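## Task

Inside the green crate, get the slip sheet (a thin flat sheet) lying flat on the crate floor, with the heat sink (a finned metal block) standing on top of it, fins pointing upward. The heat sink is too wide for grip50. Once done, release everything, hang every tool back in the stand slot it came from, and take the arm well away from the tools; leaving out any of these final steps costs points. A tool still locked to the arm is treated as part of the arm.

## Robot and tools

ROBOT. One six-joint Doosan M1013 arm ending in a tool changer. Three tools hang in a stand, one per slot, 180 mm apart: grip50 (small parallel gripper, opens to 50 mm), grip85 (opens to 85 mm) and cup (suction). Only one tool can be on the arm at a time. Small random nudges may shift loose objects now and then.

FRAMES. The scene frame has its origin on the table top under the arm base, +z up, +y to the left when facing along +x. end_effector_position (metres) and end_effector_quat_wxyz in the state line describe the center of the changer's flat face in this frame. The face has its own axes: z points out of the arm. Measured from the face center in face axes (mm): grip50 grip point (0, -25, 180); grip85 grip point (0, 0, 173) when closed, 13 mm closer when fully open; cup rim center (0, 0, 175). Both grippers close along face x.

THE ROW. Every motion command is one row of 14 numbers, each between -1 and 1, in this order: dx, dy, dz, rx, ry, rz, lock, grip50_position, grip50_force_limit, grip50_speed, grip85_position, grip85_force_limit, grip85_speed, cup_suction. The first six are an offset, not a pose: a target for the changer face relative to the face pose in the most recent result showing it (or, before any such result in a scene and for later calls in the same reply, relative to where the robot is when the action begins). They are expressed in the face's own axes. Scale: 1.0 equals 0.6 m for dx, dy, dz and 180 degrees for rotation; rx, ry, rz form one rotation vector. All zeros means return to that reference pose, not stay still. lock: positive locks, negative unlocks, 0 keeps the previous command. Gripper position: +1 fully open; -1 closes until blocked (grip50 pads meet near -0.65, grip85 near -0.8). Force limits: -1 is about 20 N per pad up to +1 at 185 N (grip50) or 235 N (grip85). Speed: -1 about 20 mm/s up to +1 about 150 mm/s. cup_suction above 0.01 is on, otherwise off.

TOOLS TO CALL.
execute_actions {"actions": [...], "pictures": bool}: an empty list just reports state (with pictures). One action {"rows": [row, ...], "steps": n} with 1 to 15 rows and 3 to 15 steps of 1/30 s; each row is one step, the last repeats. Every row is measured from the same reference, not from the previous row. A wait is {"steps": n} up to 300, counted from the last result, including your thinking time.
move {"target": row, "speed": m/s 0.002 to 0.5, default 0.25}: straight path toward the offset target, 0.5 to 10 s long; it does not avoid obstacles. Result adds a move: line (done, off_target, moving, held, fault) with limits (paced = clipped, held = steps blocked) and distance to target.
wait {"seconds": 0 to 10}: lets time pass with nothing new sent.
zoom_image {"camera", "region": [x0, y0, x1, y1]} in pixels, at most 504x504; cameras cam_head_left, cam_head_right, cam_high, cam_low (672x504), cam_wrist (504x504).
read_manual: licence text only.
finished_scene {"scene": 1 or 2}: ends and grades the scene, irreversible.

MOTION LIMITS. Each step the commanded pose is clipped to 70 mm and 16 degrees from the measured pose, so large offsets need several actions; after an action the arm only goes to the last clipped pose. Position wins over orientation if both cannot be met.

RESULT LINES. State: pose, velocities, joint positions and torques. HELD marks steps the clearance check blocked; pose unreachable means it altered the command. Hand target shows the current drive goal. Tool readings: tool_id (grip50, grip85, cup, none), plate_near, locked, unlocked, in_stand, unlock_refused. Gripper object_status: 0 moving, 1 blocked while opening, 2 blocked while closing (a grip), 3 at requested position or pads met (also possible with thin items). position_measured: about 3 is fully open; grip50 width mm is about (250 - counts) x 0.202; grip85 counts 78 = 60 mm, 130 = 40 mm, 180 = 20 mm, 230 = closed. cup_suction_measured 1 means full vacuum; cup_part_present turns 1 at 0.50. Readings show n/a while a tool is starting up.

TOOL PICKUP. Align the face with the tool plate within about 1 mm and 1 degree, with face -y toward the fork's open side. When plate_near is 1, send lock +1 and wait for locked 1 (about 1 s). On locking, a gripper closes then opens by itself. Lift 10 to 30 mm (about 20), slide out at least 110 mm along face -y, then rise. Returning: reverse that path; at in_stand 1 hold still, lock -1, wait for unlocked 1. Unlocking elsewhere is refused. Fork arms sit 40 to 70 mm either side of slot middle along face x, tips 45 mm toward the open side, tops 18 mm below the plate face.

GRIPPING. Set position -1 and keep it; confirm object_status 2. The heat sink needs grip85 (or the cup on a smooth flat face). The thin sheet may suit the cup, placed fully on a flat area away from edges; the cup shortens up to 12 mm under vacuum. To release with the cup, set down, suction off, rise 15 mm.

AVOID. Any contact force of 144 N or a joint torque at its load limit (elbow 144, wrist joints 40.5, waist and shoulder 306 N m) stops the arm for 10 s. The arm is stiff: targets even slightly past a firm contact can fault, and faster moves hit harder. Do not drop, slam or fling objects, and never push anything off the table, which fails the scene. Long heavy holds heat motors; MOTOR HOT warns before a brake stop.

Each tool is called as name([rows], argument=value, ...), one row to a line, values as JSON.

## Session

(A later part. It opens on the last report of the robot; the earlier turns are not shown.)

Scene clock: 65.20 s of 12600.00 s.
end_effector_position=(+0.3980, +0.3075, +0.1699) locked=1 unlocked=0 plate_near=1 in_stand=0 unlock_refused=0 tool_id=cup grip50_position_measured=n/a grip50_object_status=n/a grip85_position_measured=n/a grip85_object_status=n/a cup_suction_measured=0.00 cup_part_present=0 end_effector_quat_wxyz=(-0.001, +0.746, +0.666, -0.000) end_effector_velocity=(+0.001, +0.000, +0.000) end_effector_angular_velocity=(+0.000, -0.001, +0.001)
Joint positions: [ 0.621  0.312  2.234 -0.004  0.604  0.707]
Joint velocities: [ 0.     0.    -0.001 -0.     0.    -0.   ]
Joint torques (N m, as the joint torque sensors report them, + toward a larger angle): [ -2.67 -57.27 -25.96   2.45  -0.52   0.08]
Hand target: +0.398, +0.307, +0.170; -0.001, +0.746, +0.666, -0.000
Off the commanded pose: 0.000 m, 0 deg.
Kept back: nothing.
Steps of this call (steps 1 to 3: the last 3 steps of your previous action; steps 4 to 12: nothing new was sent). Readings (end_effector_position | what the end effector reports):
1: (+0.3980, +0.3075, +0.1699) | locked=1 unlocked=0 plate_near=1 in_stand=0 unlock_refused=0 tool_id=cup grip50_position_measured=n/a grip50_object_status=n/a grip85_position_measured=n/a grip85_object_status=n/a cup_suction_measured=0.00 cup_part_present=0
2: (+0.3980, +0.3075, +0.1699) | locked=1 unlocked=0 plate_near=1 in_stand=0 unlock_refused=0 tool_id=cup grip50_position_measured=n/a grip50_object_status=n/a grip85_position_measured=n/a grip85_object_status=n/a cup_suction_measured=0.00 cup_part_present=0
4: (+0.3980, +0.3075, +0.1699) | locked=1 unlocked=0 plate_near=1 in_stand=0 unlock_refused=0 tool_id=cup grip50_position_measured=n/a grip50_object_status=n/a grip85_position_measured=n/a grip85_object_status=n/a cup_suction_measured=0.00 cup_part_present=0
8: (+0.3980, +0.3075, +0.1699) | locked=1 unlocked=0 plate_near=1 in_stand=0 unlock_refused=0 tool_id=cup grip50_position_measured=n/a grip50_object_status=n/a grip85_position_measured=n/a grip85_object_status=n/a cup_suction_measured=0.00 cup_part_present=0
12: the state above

move(target=[0,0,-0.117,0,0,-0.0469,0,0,0,0,0,0,0,0], speed=0.15)

Scene clock: 66.27 s of 12600.00 s.
end_effector_position=(+0.3982, +0.3075, +0.2401) locked=1 unlocked=0 plate_near=1 in_stand=0 unlock_refused=0 tool_id=cup grip50_position_measured=n/a grip50_object_status=n/a grip85_position_measured=n/a grip85_object_status=n/a cup_suction_measured=0.00 cup_part_present=0 end_effector_quat_wxyz=(-0.001, +0.695, +0.719, -0.000) end_effector_velocity=(+0.001, +0.000, +0.001) end_effector_angular_velocity=(+0.001, -0.001, -0.001)
Joint positions: [ 0.621  0.202  2.191 -0.004  0.756  0.56 ]
Joint velocities: [-0.001 -0.001 -0.002  0.     0.001 -0.   ]
Joint torques (N m, as the joint torque sensors report them, + toward a larger angle): [ -3.56 -57.99 -36.06   2.84  -0.66   0.05]
Hand target: +0.398, +0.307, +0.240; -0.001, +0.695, +0.719, -0.000
Off the commanded pose: 0.000 m, 0 deg.
Kept back: nothing.
move: done
camera_calibration (this result's frames):
cam_wrist: T_world_to_cam=[[0.01146, 0.999262, 0.0366521, -0.317222], [0.95111, -0.022207, 0.308054, -0.38692], [0.308641, 0.0313299, -0.950663, 0.148677], [0, 0, 0, 1]] pos_world=[0.325751, 0.303737, 0.272161]

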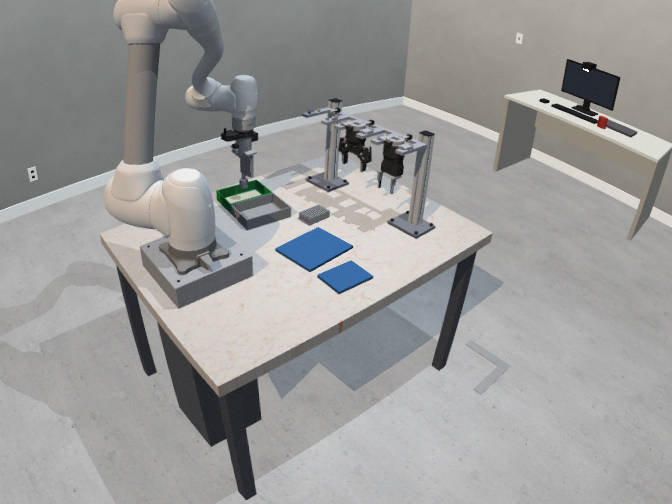

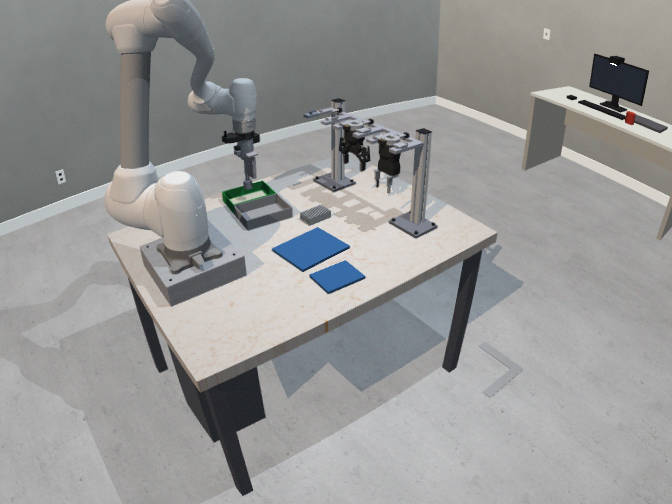

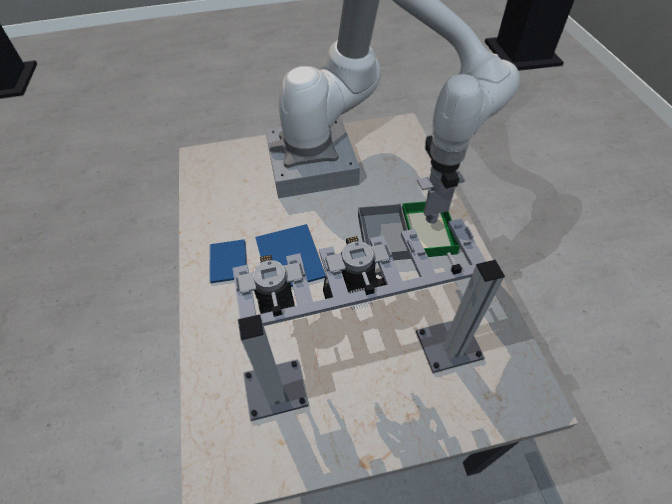

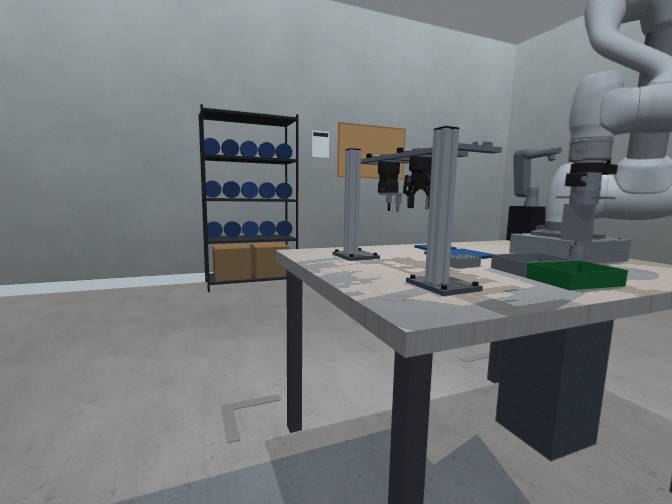

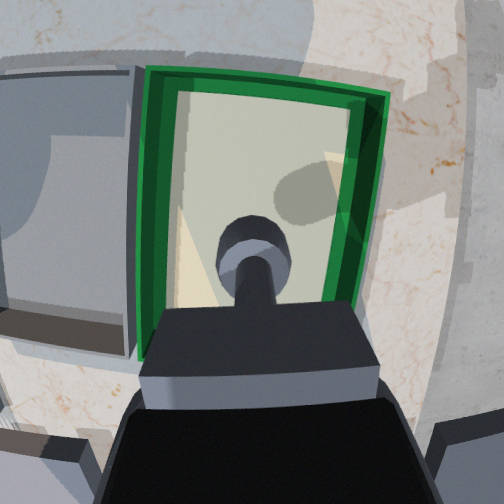

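move(target=[-0.2318,0.2399,-0.2365,0,0,0,0,0,0,0,0,0,0,0], speed=0.3)

Scene clock: 67.73 s of 12600.00 s.
end_effector_position=(+0.5471, +0.1730, +0.3816) locked=1 unlocked=0 plate_near=1 in_stand=0 unlock_refused=0 tool_id=cup grip50_position_measured=n/a grip50_object_status=n/a grip85_position_measured=n/a grip85_object_status=n/a cup_suction_measured=0.00 cup_part_present=0 end_effector_quat_wxyz=(-0.000, +0.695, +0.719, -0.000) end_effector_velocity=(+0.001, -0.000, +0.001) end_effector_angular_velocity=(+0.000, -0.002, -0.000)
Joint positions: [ 0.281  0.144  1.939 -0.007  1.065  0.22 ]
Joint velocities: [-0.    -0.    -0.002 -0.    -0.    -0.   ]
Joint torques (N m, as the joint torque sensors report them, + toward a larger angle): [ -1.27 -61.09 -46.02   3.61  -0.61   0.1 ]
Hand target: +0.547, +0.173, +0.382; -0.000, +0.695, +0.719, -0.000
Off the commanded pose: 0.000 m, 0 deg.
Kept back: nothing.
move: done
camera_calibration (this result's frames):
cam_wrist: T_world_to_cam=[[0.0114868, 0.999292, 0.0358299, -0.1894], [0.951045, -0.0219853, 0.308268, -0.575267], [0.308838, 0.0305349, -0.950624, 0.241444], [0, 0, 0, 1]] pos_world=[0.474714, 0.169246, 0.413645]

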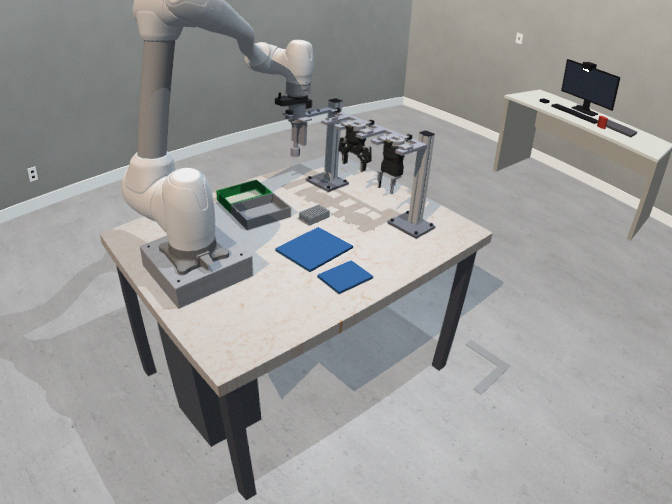

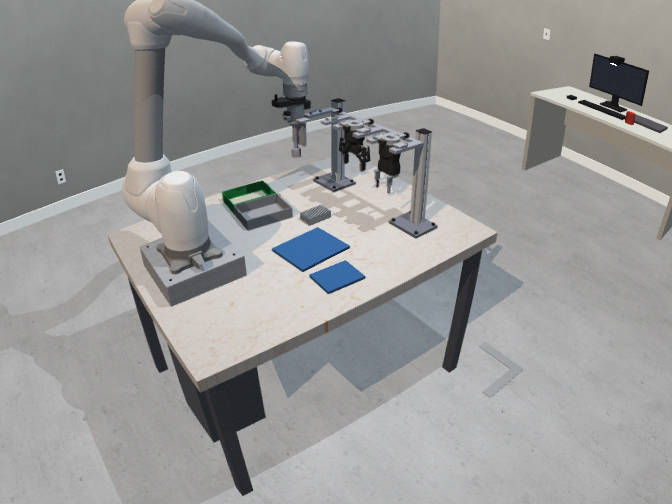

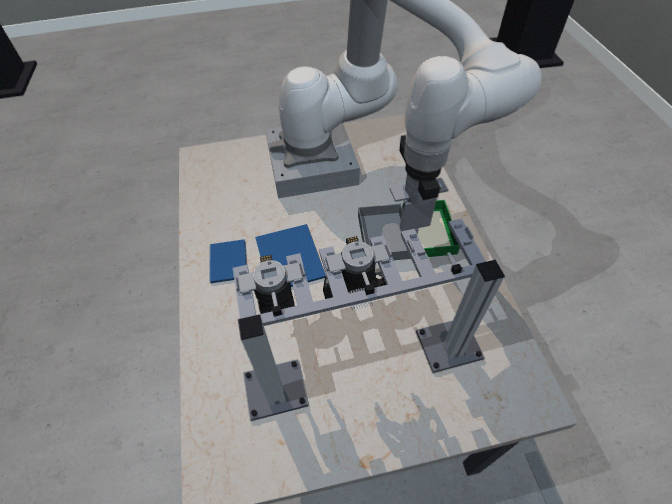

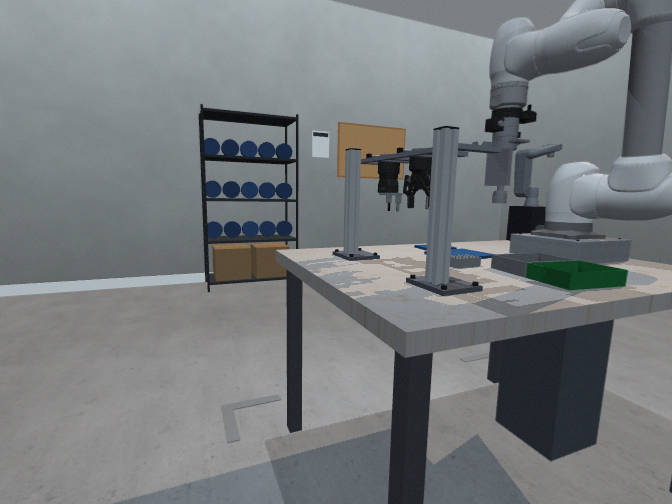

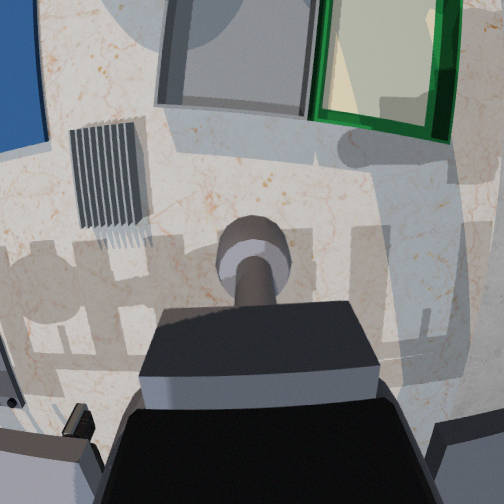

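move(target=[0.0004,0.2195,0,0,0,0,0,0,0,0,0,0,0,0], speed=0.12)

Scene clock: 69.40 s of 12600.00 s.
end_effector_position=(+0.6787, +0.1776, +0.3812) locked=1 unlocked=0 plate_near=1 in_stand=0 unlock_refused=0 tool_id=cup grip50_position_measured=n/a grip50_object_status=n/a grip85_position_measured=n/a grip85_object_status=n/a cup_suction_measured=0.00 cup_part_present=0 end_effector_quat_wxyz=(-0.000, +0.695, +0.719, -0.000) end_effector_velocity=(-0.000, -0.000, -0.001) end_effector_angular_velocity=(-0.001, +0.001, +0.000)
Joint positions: [ 0.241  0.333  1.697 -0.007  1.119  0.18 ]
Joint velocities: [-0.     0.     0.001 -0.001  0.     0.   ]
Joint torques (N m, as the joint torque sensors report them, + toward a larger angle): [ -0.71 -81.98 -47.95   3.83  -0.43   0.04]
Hand target: +0.679, +0.178, +0.381; -0.000, +0.695, +0.719, -0.000
Off the commanded pose: 0.000 m, 0 deg.
Kept back: nothing.
move: done
camera_calibration (this result's frames):
cam_wrist: T_world_to_cam=[[0.0114851, 0.999296, 0.0357189, -0.19547], [0.95104, -0.0219499, 0.308288, -0.700147], [0.308855, 0.0304294, -0.950622, 0.200224], [0, 0, 0, 1]] pos_world=[0.606273, 0.173871, 0.413167]

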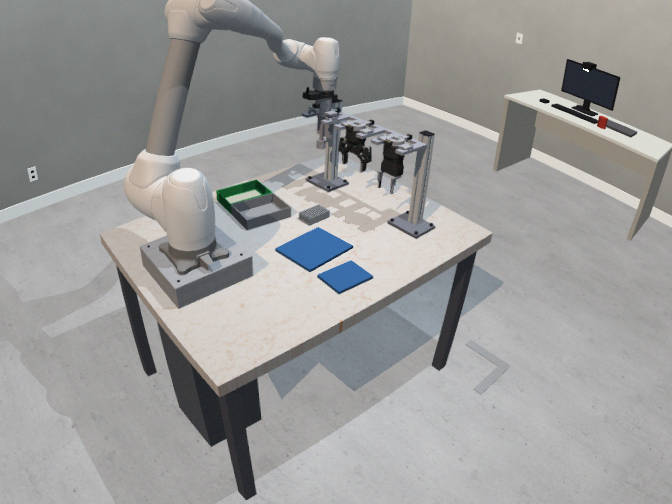

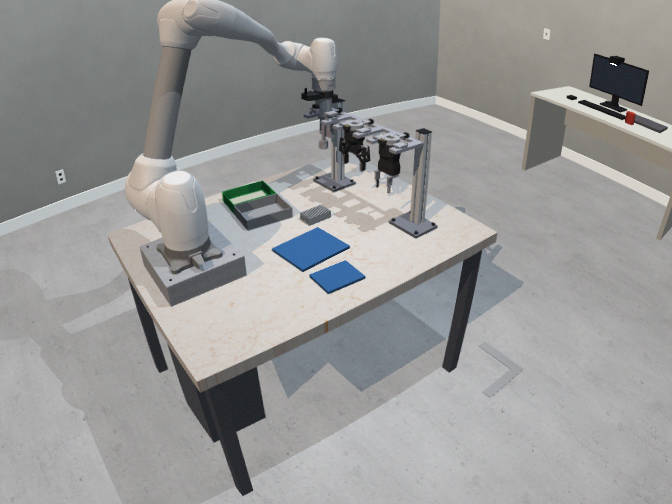

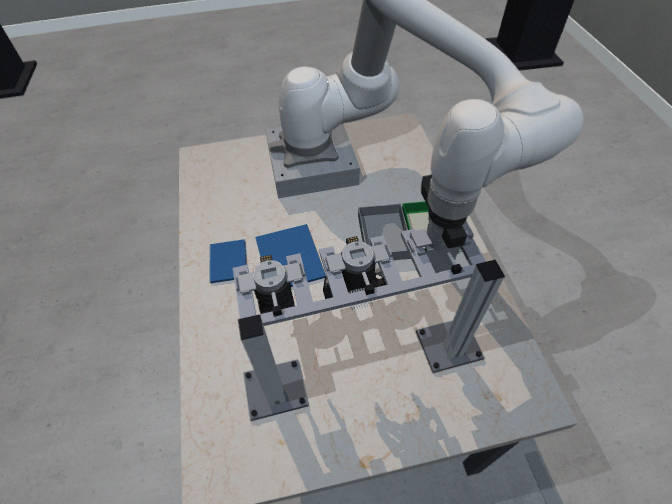

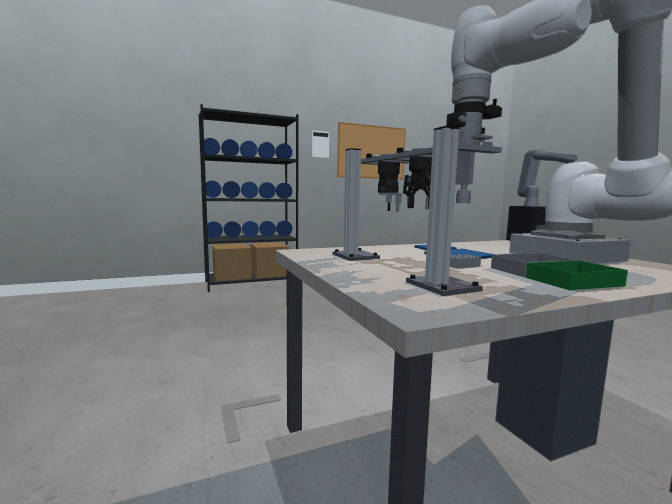

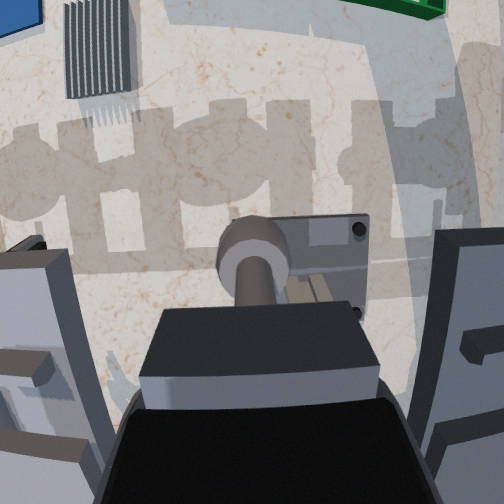

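move(target=[0,0,0.032,0,0,0,0,0,0,0,0,0,0,0], speed=0.025)

Scene clock: 70.63 s of 12600.00 s.
end_effector_position=(+0.6786, +0.1776, +0.3620) locked=1 unlocked=0 plate_near=1 in_stand=1 unlock_refused=0 tool_id=cup grip50_position_measured=n/a grip50_object_status=n/a grip85_position_measured=n/a grip85_object_status=n/a cup_suction_measured=0.00 cup_part_present=0 end_effector_quat_wxyz=(-0.000, +0.695, +0.719, -0.000) end_effector_velocity=(-0.000, -0.000, -0.000) end_effector_angular_velocity=(-0.001, +0.000, +0.000)
Joint positions: [ 0.241  0.347  1.715 -0.007  1.086  0.18 ]
Joint velocities: [-0.     0.     0.    -0.001  0.    -0.   ]
Joint torques (N m, as the joint torque sensors report them, + toward a larger angle): [ -1.6  -84.21 -45.8    3.87  -0.38  -0.05]
Hand target: +0.679, +0.178, +0.362; -0.000, +0.695, +0.719, -0.000
Off the commanded pose: 0.000 m, 0 deg.
Kept back: nothing.
move: done
camera_calibration (this result's frames):
cam_wrist: T_world_to_cam=[[0.011384, 0.999297, 0.0357157, -0.194712], [0.951034, -0.0218535, 0.308312, -0.694208], [0.308875, 0.030457, -0.950615, 0.181972], [0, 0, 0, 1]] pos_world=[0.606226, 0.173862, 0.393972]

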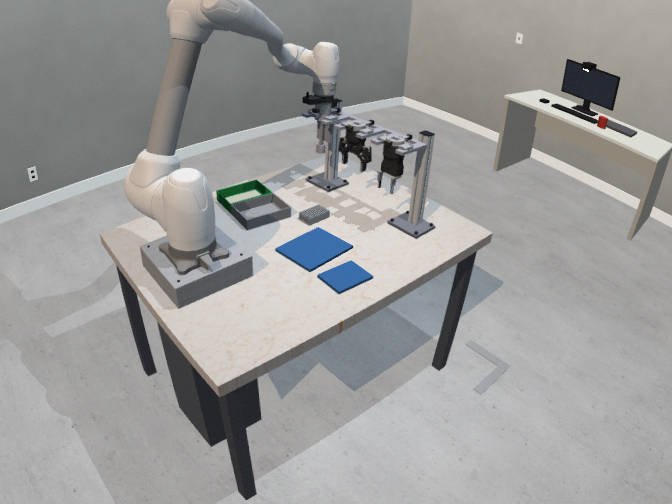

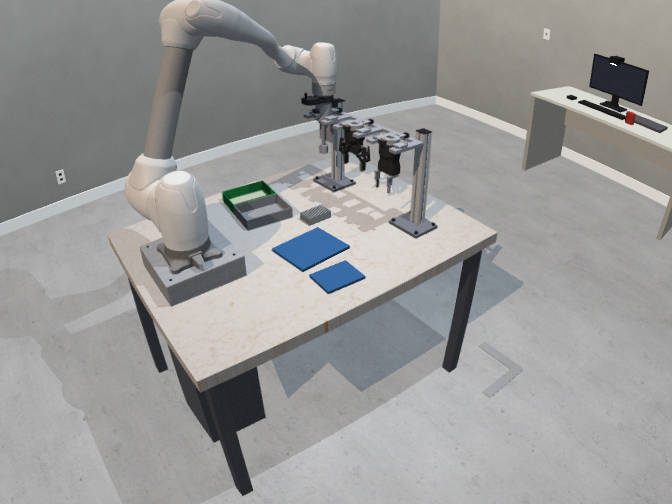

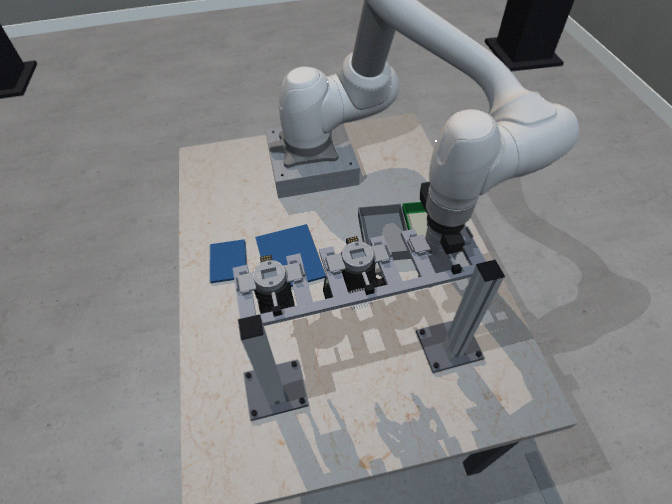

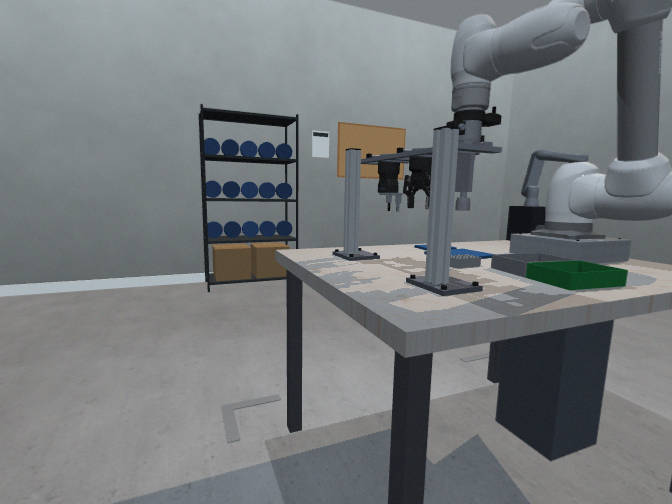

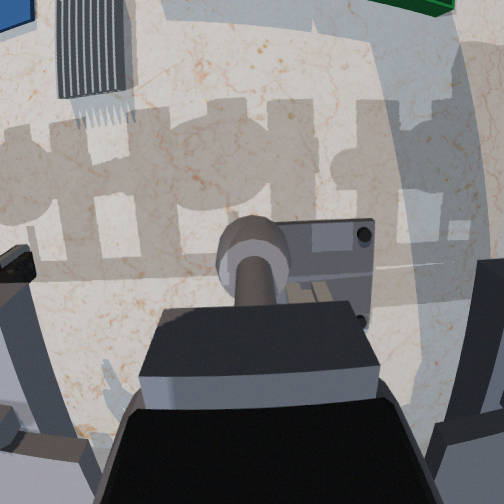

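execute_actions([
  {"rows":[[0,0,0.0005,0,0,0,0,0,0,0,1,0,0,0],[0,0,0.0005,0,0,0,0,0,0,0,1,0,0,0],[0,0,0.0005,0,0,0,0,0,0,0,1,0,0,0],[0,0,0.0005,0,0,0,-1,0,0,0,1,0,0,0]],"steps":15},
])

execute_actions([
  {"steps":24},
])

Scene clock: 71.10 s of 12600.00 s.
end_effector_position=(+0.6786, +0.1776, +0.3616) locked=0 unlocked=0 plate_near=1 in_stand=1 unlock_refused=0 tool_id=none grip50_position_measured=n/a grip50_object_status=n/a grip85_position_measured=n/a grip85_object_status=n/a cup_suction_measured=n/a cup_part_present=n/a end_effector_quat_wxyz=(-0.000, +0.695, +0.719, -0.000) end_effector_velocity=(+0.000, +0.000, +0.000) end_effector_angular_velocity=(+0.001, -0.000, -0.001)
Joint positions: [ 0.241  0.347  1.716 -0.007  1.086  0.18 ]
Joint velocities: [ 0.    -0.    -0.001  0.001  0.     0.   ]
Joint torques (N m, as the joint torque sensors report them, + toward a larger angle): [ -2.35 -78.42 -43.01   3.61  -0.4   -0.22]
Steps of this call (steps 1 to 2: nothing new was sent; steps 3 to 14: the first 12 steps of this action). Readings (end_effector_position | what the end effector reports):
3: (+0.6786, +0.1776, +0.3619) | locked=1 unlocked=0 plate_near=1 in_stand=1 unlock_refused=0 tool_id=cup grip50_position_measured=n/a grip50_object_status=n/a grip85_position_measured=n/a grip85_object_status=n/a cup_suction_measured=0.00 cup_part_present=0
4: (+0.6786, +0.1776, +0.3618) | locked=1 unlocked=0 plate_near=1 in_stand=1 unlock_refused=0 tool_id=cup grip50_position_measured=n/a grip50_object_status=n/a grip85_position_measured=n/a grip85_object_status=n/a cup_suction_measured=0.00 cup_part_present=0
6: (+0.6786, +0.1776, +0.3616) | locked=1 unlocked=0 plate_near=1 in_stand=1 unlock_refused=0 tool_id=cup grip50_position_measured=n/a grip50_object_status=n/a grip85_position_measured=n/a grip85_object_status=n/a cup_suction_measured=0.00 cup_part_present=0
10: (+0.6786, +0.1776, +0.3616) | locked=0 unlocked=0 plate_near=1 in_stand=1 unlock_refused=0 tool_id=none grip50_position_measured=n/a grip50_object_status=n/a grip85_position_measured=n/a grip85_object_status=n/a cup_suction_measured=n/a cup_part_present=n/a
14: the state above

Scene clock: 71.90 s of 12600.00 s.
end_effector_position=(+0.6786, +0.1776, +0.3616) locked=0 unlocked=1 plate_near=1 in_stand=1 unlock_refused=0 tool_id=none grip50_position_measured=n/a grip50_object_status=n/a grip85_position_measured=n/a grip85_object_status=n/a cup_suction_measured=n/a cup_part_present=n/a end_effector_quat_wxyz=(-0.000, +0.695, +0.719, -0.000) end_effector_velocity=(-0.000, -0.000, -0.000) end_effector_angular_velocity=(-0.000, -0.000, +0.000)
Joint positions: [ 0.241  0.347  1.716 -0.007  1.086  0.18 ]
Joint velocities: [ 0.    -0.     0.    -0.001 -0.     0.   ]
Joint torques (N m, as the joint torque sensors report them, + toward a larger angle): [ -1.63 -78.91 -43.11   3.91  -0.5    0.09]
Hand target: +0.679, +0.178, +0.362; -0.000, +0.695, +0.719, -0.000
Off the commanded pose: 0.000 m, 0 deg.
Kept back: nothing.
Steps of this call (steps 1 to 3: the last 3 steps of your previous action; steps 4 to 24: nothing new was sent). Readings (end_effector_position | what the end effector reports):
1: (+0.6786, +0.1776, +0.3616) | locked=0 unlocked=0 plate_near=1 in_stand=1 unlock_refused=0 tool_id=none grip50_position_measured=n/a grip50_object_status=n/a grip85_position_measured=n/a grip85_object_status=n/a cup_suction_measured=n/a cup_part_present=n/a
2: (+0.6786, +0.1776, +0.3616) | locked=0 unlocked=0 plate_near=1 in_stand=1 unlock_refused=0 tool_id=none grip50_position_measured=n/a grip50_object_status=n/a grip85_position_measured=n/a grip85_object_status=n/a cup_suction_measured=n/a cup_part_present=n/a
4: (+0.6786, +0.1776, +0.3616) | locked=0 unlocked=0 plate_near=1 in_stand=1 unlock_refused=0 tool_id=none grip50_position_measured=n/a grip50_object_status=n/a grip85_position_measured=n/a grip85_object_status=n/a cup_suction_measured=n/a cup_part_present=n/a
8: (+0.6786, +0.1776, +0.3616) | locked=0 unlocked=0 plate_near=1 in_stand=1 unlock_refused=0 tool_id=none grip50_position_measured=n/a grip50_object_status=n/a grip85_position_measured=n/a grip85_object_status=n/a cup_suction_measured=n/a cup_part_present=n/a
24: the state above

move(target=[0,0,-0.08,0,0,0,0,0,0,0,1,0,0,0], speed=0.1)

move(target=[-0.3009,0.0013,0,0,0,0,0,0,0,0,1,0,0,0], speed=0.25)

zoom_image(camera="cam_wrist", region=[130,260,382,420])

Scene clock: 72.90 s of 12600.00 s.
end_effector_position=(+0.6787, +0.1776, +0.4096) locked=0 unlocked=1 plate_near=0 in_stand=0 unlock_refused=0 tool_id=none grip50_position_measured=n/a grip50_object_status=n/a grip85_position_measured=n/a grip85_object_status=n/a cup_suction_measured=n/a cup_part_present=n/a end_effector_quat_wxyz=(-0.000, +0.695, +0.719, -0.000) end_effector_velocity=(-0.000, +0.000, +0.000) end_effector_angular_velocity=(+0.000, -0.000, +0.000)
Joint positions: [ 0.242  0.314  1.667 -0.007  1.168  0.18 ]
Joint velocities: [ 0. -0.  0.  0.  0.  0.]
Joint torques (N m, as the joint torque sensors report them, + toward a larger angle): [ -3.32 -78.14 -44.44   3.72  -0.74  -0.07]
Hand target: +0.679, +0.178, +0.410; -0.000, +0.695, +0.719, -0.000
Off the commanded pose: 0.000 m, 0 deg.
Kept back: nothing.
move: done
camera_calibration (this result's frames):
cam_wrist: T_world_to_cam=[[0.0114772, 0.999296, 0.0357159, -0.196467], [0.951071, -0.0219384, 0.308191, -0.708959], [0.308758, 0.0304312, -0.950654, 0.227333], [0, 0, 0, 1]] pos_world=[0.606335, 0.173858, 0.441627]

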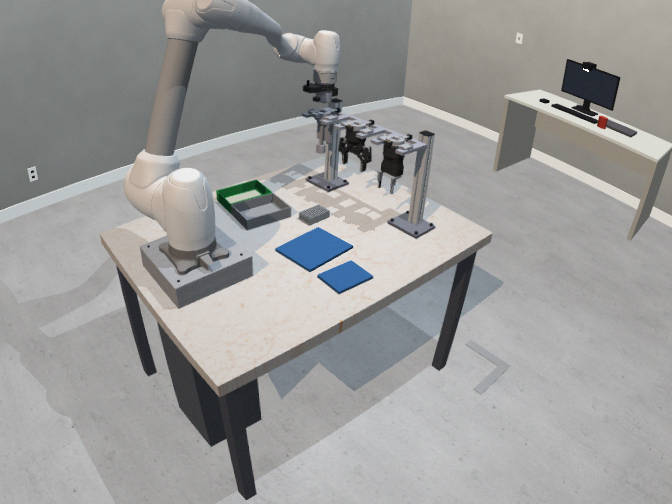

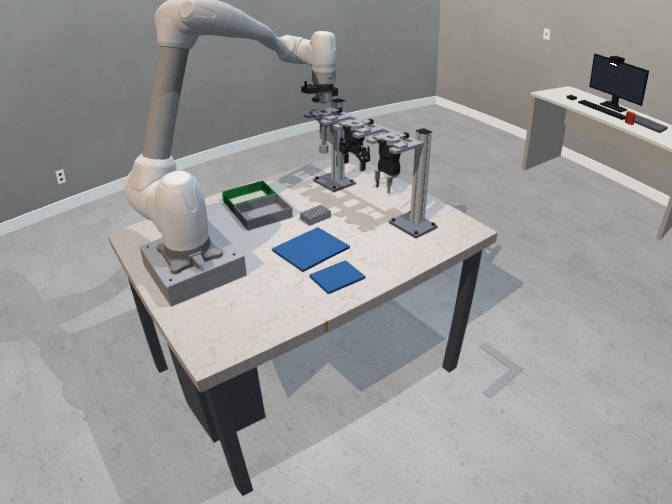

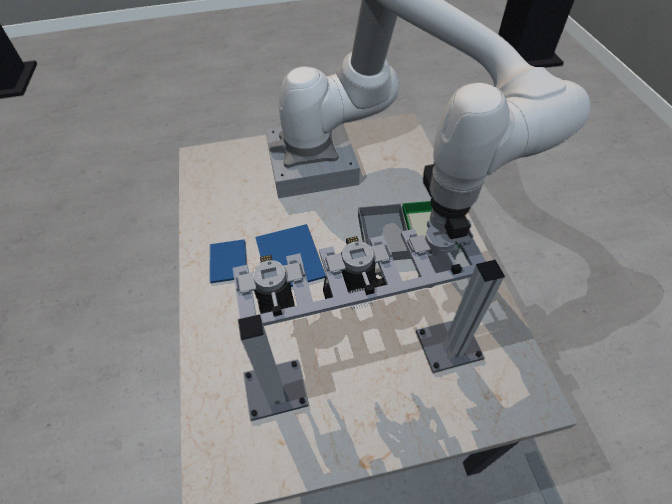

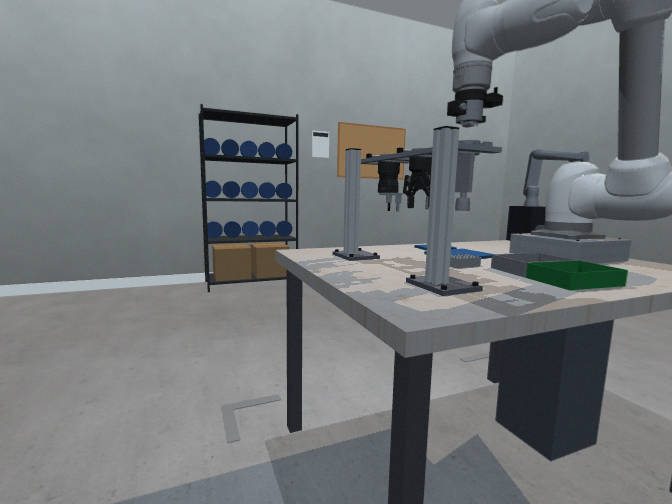

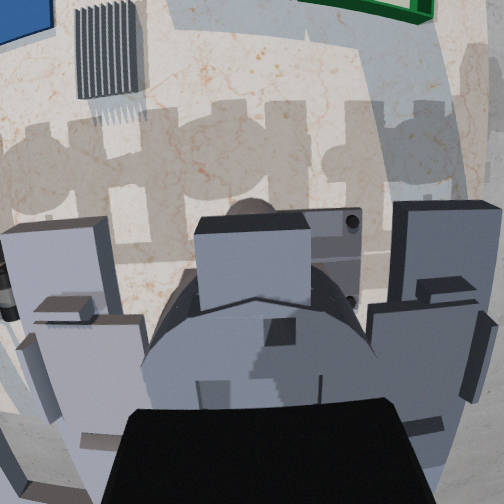

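Scene clock: 74.00 s of 12600.00 s.
end_effector_position=(+0.6856, -0.0030, +0.4096) locked=0 unlocked=1 plate_near=0 in_stand=0 unlock_refused=0 tool_id=none grip50_position_measured=n/a grip50_object_status=n/a grip85_position_measured=n/a grip85_object_status=n/a cup_suction_measured=n/a cup_part_present=n/a end_effector_quat_wxyz=(-0.000, +0.695, +0.719, -0.001) end_effector_velocity=(+0.001, -0.000, +0.000) end_effector_angular_velocity=(-0.001, -0.001, +0.000)
Joint positions: [-0.019  0.288  1.7   -0.009  1.159 -0.079]
Joint velocities: [-0.     0.    -0.001 -0.001 -0.    -0.   ]
Joint torques (N m, as the joint torque sensors report them, + toward a larger angle): [ -3.38 -74.77 -43.51   3.81  -0.61  -0.23]
Hand target: +0.686, -0.003, +0.410; -0.000, +0.695, +0.719, -0.001
Off the commanded pose: 0.000 m, 0 deg.
Kept back: nothing.
move: done
camera_calibration (this result's frames):
cam_wrist: T_world_to_cam=[[0.0114073, 0.999319, 0.0350944, -0.0157843], [0.95108, -0.0216795, 0.308184, -0.71944], [0.308735, 0.029862, -0.950679, 0.230747], [0, 0, 0, 1]] pos_world=[0.613185, -0.00671415, 0.44164]

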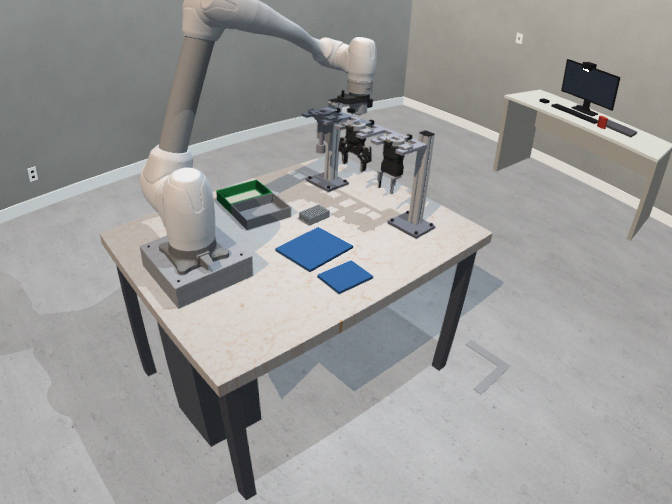

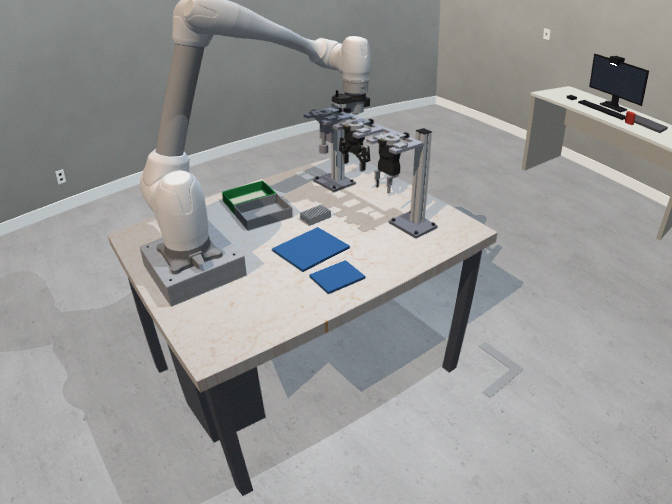

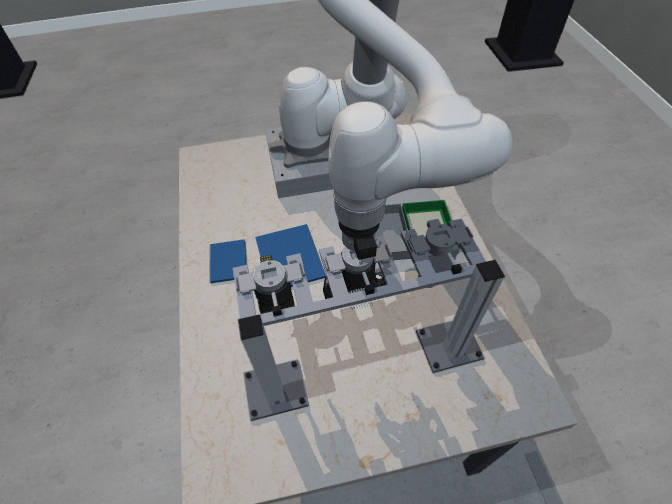

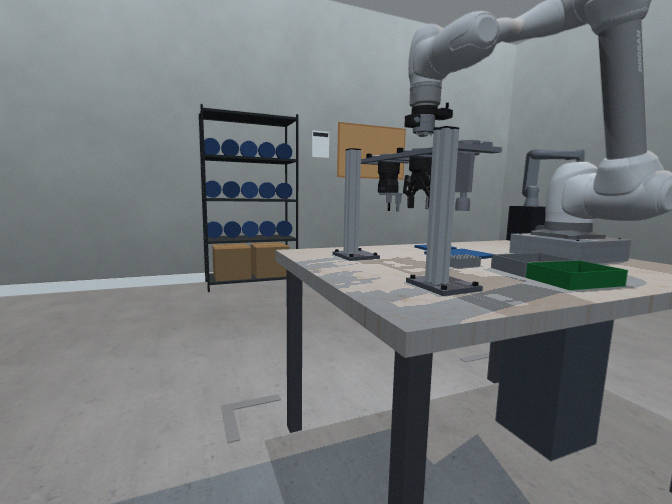

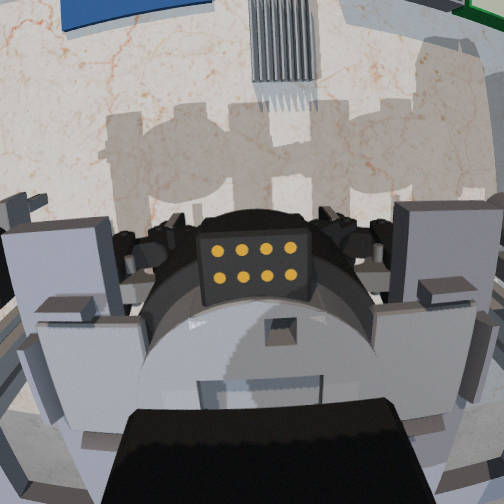

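Region (130, 260, 382, 420) of cam_wrist's 504x504 image, scaled by 2.000, with more detail than that image has; it fills the top 320 rows of this view, and the rest is white.

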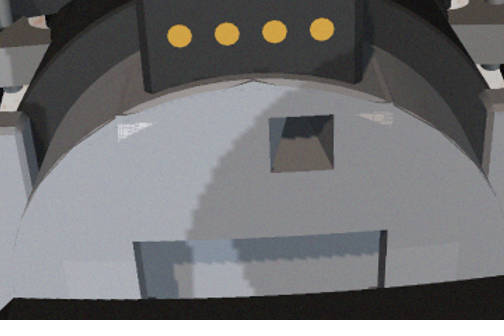

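Aligned (+0.2 mm). Descend to 0.3619.

move(target=[0.0003,0,0.0794,0,0,0,0,0,0,0,1,0,0,0], speed=0.04)

Scene clock: 75.70 s of 12600.00 s.
end_effector_position=(+0.6855, -0.0028, +0.3620) locked=0 unlocked=1 plate_near=1 in_stand=1 unlock_refused=0 tool_id=none grip50_position_measured=n/a grip50_object_status=n/a grip85_position_measured=n/a grip85_object_status=n/a cup_suction_measured=n/a cup_part_present=n/a end_effector_quat_wxyz=(-0.000, +0.695, +0.719, -0.001) end_effector_velocity=(+0.001, +0.000, +0.001) end_effector_angular_velocity=(+0.000, -0.001, -0.000)
Joint positions: [-0.019  0.321  1.748 -0.01   1.077 -0.079]
Joint velocities: [ 0.     0.    -0.001  0.001 -0.     0.   ]
Joint torques (N m, as the joint torque sensors report them, + toward a larger angle): [ -0.46 -75.57 -42.44   3.44  -0.71  -0.1 ]
Hand target: +0.685, -0.003, +0.362; -0.000, +0.695, +0.719, -0.001
Off the commanded pose: 0.000 m, 0 deg.
Kept back: nothing.
move: done
camera_calibration (this result's frames):
cam_wrist: T_world_to_cam=[[0.0113739, 0.99932, 0.0350859, -0.0142485], [0.951072, -0.021646, 0.30821, -0.704632], [0.30876, 0.0298636, -0.950671, 0.185464], [0, 0, 0, 1]] pos_world=[0.613054, -0.0065523, 0.393989]

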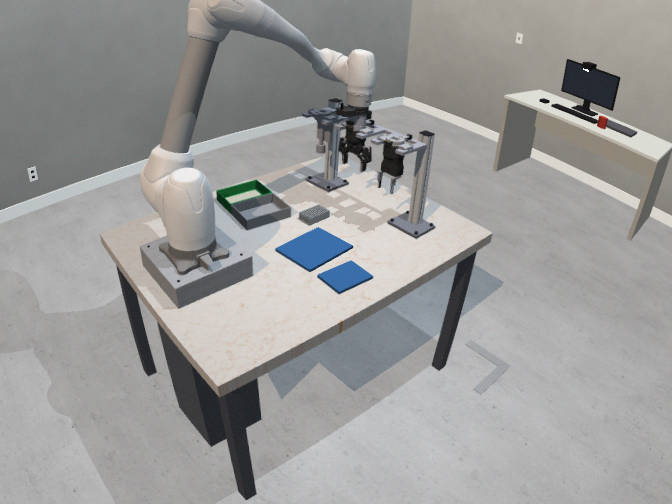

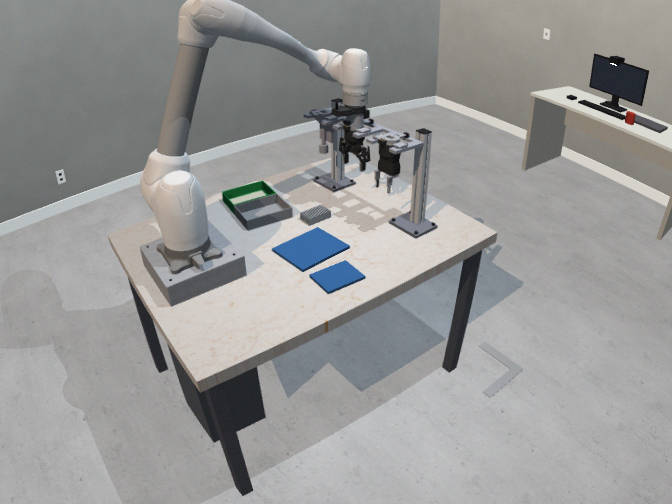

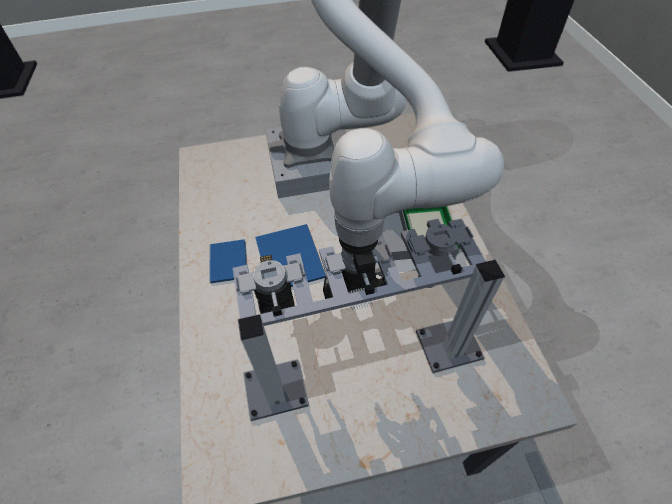

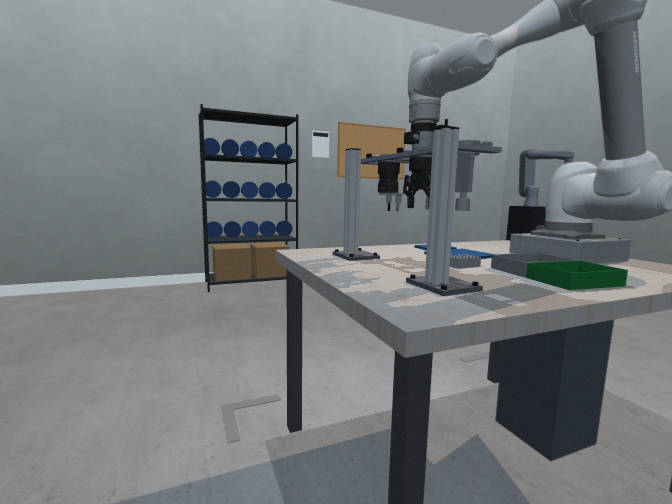

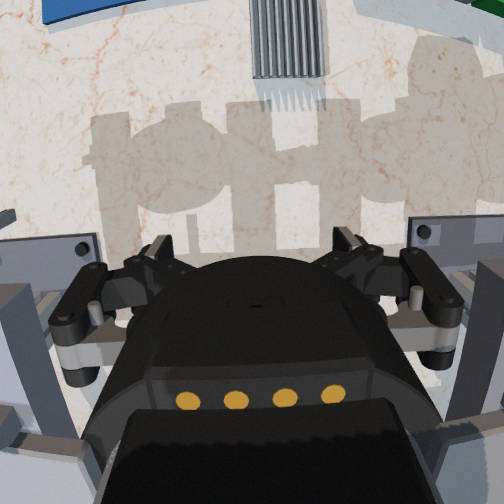

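execute_actions([
  {"rows":[[0,0,0.0004,0,0,0,1,0,0,0,1,0,0,0]],"steps":15},
])

execute_actions([
  {"steps":21},
])

Scene clock: 76.17 s of 12600.00 s.
end_effector_position=(+0.6855, -0.0028, +0.3617) locked=0 unlocked=0 plate_near=1 in_stand=1 unlock_refused=0 tool_id=none grip50_position_measured=n/a grip50_object_status=n/a grip85_position_measured=n/a grip85_object_status=n/a cup_suction_measured=n/a cup_part_present=n/a end_effector_quat_wxyz=(-0.000, +0.695, +0.719, -0.001) end_effector_velocity=(-0.000, -0.000, -0.000) end_effector_angular_velocity=(-0.000, +0.000, +0.000)
Joint positions: [-0.019  0.322  1.749 -0.01   1.076 -0.079]
Joint velocities: [-0.     0.     0.001 -0.    -0.     0.   ]
Joint torques (N m, as the joint torque sensors report them, + toward a larger angle): [ -1.56 -75.94 -41.49   3.43  -0.76   0.14]
Steps of this call (steps 1 to 2: nothing new was sent; steps 3 to 14: the first 12 steps of this action). Readings (end_effector_position | what the end effector reports):
3: (+0.6855, -0.0028, +0.3619) | locked=0 unlocked=0 plate_near=1 in_stand=1 unlock_refused=0 tool_id=none grip50_position_measured=n/a grip50_object_status=n/a grip85_position_measured=n/a grip85_object_status=n/a cup_suction_measured=n/a cup_part_present=n/a
4: (+0.6855, -0.0028, +0.3618) | locked=0 unlocked=0 plate_near=1 in_stand=1 unlock_refused=0 tool_id=none grip50_position_measured=n/a grip50_object_status=n/a grip85_position_measured=n/a grip85_object_status=n/a cup_suction_measured=n/a cup_part_present=n/a
6: (+0.6855, -0.0028, +0.3617) | locked=0 unlocked=0 plate_near=1 in_stand=1 unlock_refused=0 tool_id=none grip50_position_measured=n/a grip50_object_status=n/a grip85_position_measured=n/a grip85_object_status=n/a cup_suction_measured=n/a cup_part_present=n/a
10: (+0.6855, -0.0028, +0.3617) | locked=0 unlocked=0 plate_near=1 in_stand=1 unlock_refused=0 tool_id=none grip50_position_measured=n/a grip50_object_status=n/a grip85_position_measured=n/a grip85_object_status=n/a cup_suction_measured=n/a cup_part_present=n/a
14: the state above

Scene clock: 76.87 s of 12600.00 s.
end_effector_position=(+0.6854, -0.0029, +0.3617) locked=1 unlocked=0 plate_near=1 in_stand=1 unlock_refused=0 tool_id=grip85 grip50_position_measured=n/a grip50_object_status=n/a grip85_position_measured=n/a grip85_object_status=n/a cup_suction_measured=n/a cup_part_present=n/a end_effector_quat_wxyz=(-0.000, +0.695, +0.719, -0.001) end_effector_velocity=(-0.001, +0.000, -0.001) end_effector_angular_velocity=(+0.000, +0.001, -0.000)
Joint positions: [-0.019  0.322  1.749 -0.01   1.076 -0.079]
Joint velocities: [-0.    -0.     0.002  0.    -0.     0.   ]
Joint torques (N m, as the joint torque sensors report them, + toward a larger angle): [ -2.09 -83.51 -48.53   3.59  -0.45   0.04]
Hand target: +0.685, -0.003, +0.362; -0.000, +0.695, +0.719, -0.001
Off the commanded pose: 0.000 m, 0 deg.
Kept back: nothing.
Steps of this call (steps 1 to 3: the last 3 steps of your previous action; steps 4 to 21: nothing new was sent). Readings (end_effector_position | what the end effector reports):
1: (+0.6855, -0.0028, +0.3617) | locked=0 unlocked=0 plate_near=1 in_stand=1 unlock_refused=0 tool_id=none grip50_position_measured=n/a grip50_object_status=n/a grip85_position_measured=n/a grip85_object_status=n/a cup_suction_measured=n/a cup_part_present=n/a
2: (+0.6855, -0.0028, +0.3617) | locked=0 unlocked=0 plate_near=1 in_stand=1 unlock_refused=0 tool_id=none grip50_position_measured=n/a grip50_object_status=n/a grip85_position_measured=n/a grip85_object_status=n/a cup_suction_measured=n/a cup_part_present=n/a
4: (+0.6855, -0.0028, +0.3617) | locked=0 unlocked=0 plate_near=1 in_stand=1 unlock_refused=0 tool_id=none grip50_position_measured=n/a grip50_object_status=n/a grip85_position_measured=n/a grip85_object_status=n/a cup_suction_measured=n/a cup_part_present=n/a
8: (+0.6854, -0.0028, +0.3616) | locked=0 unlocked=0 plate_near=1 in_stand=1 unlock_refused=0 tool_id=none grip50_position_measured=n/a grip50_object_status=n/a grip85_position_measured=n/a grip85_object_status=n/a cup_suction_measured=n/a cup_part_present=n/a
21: the state above


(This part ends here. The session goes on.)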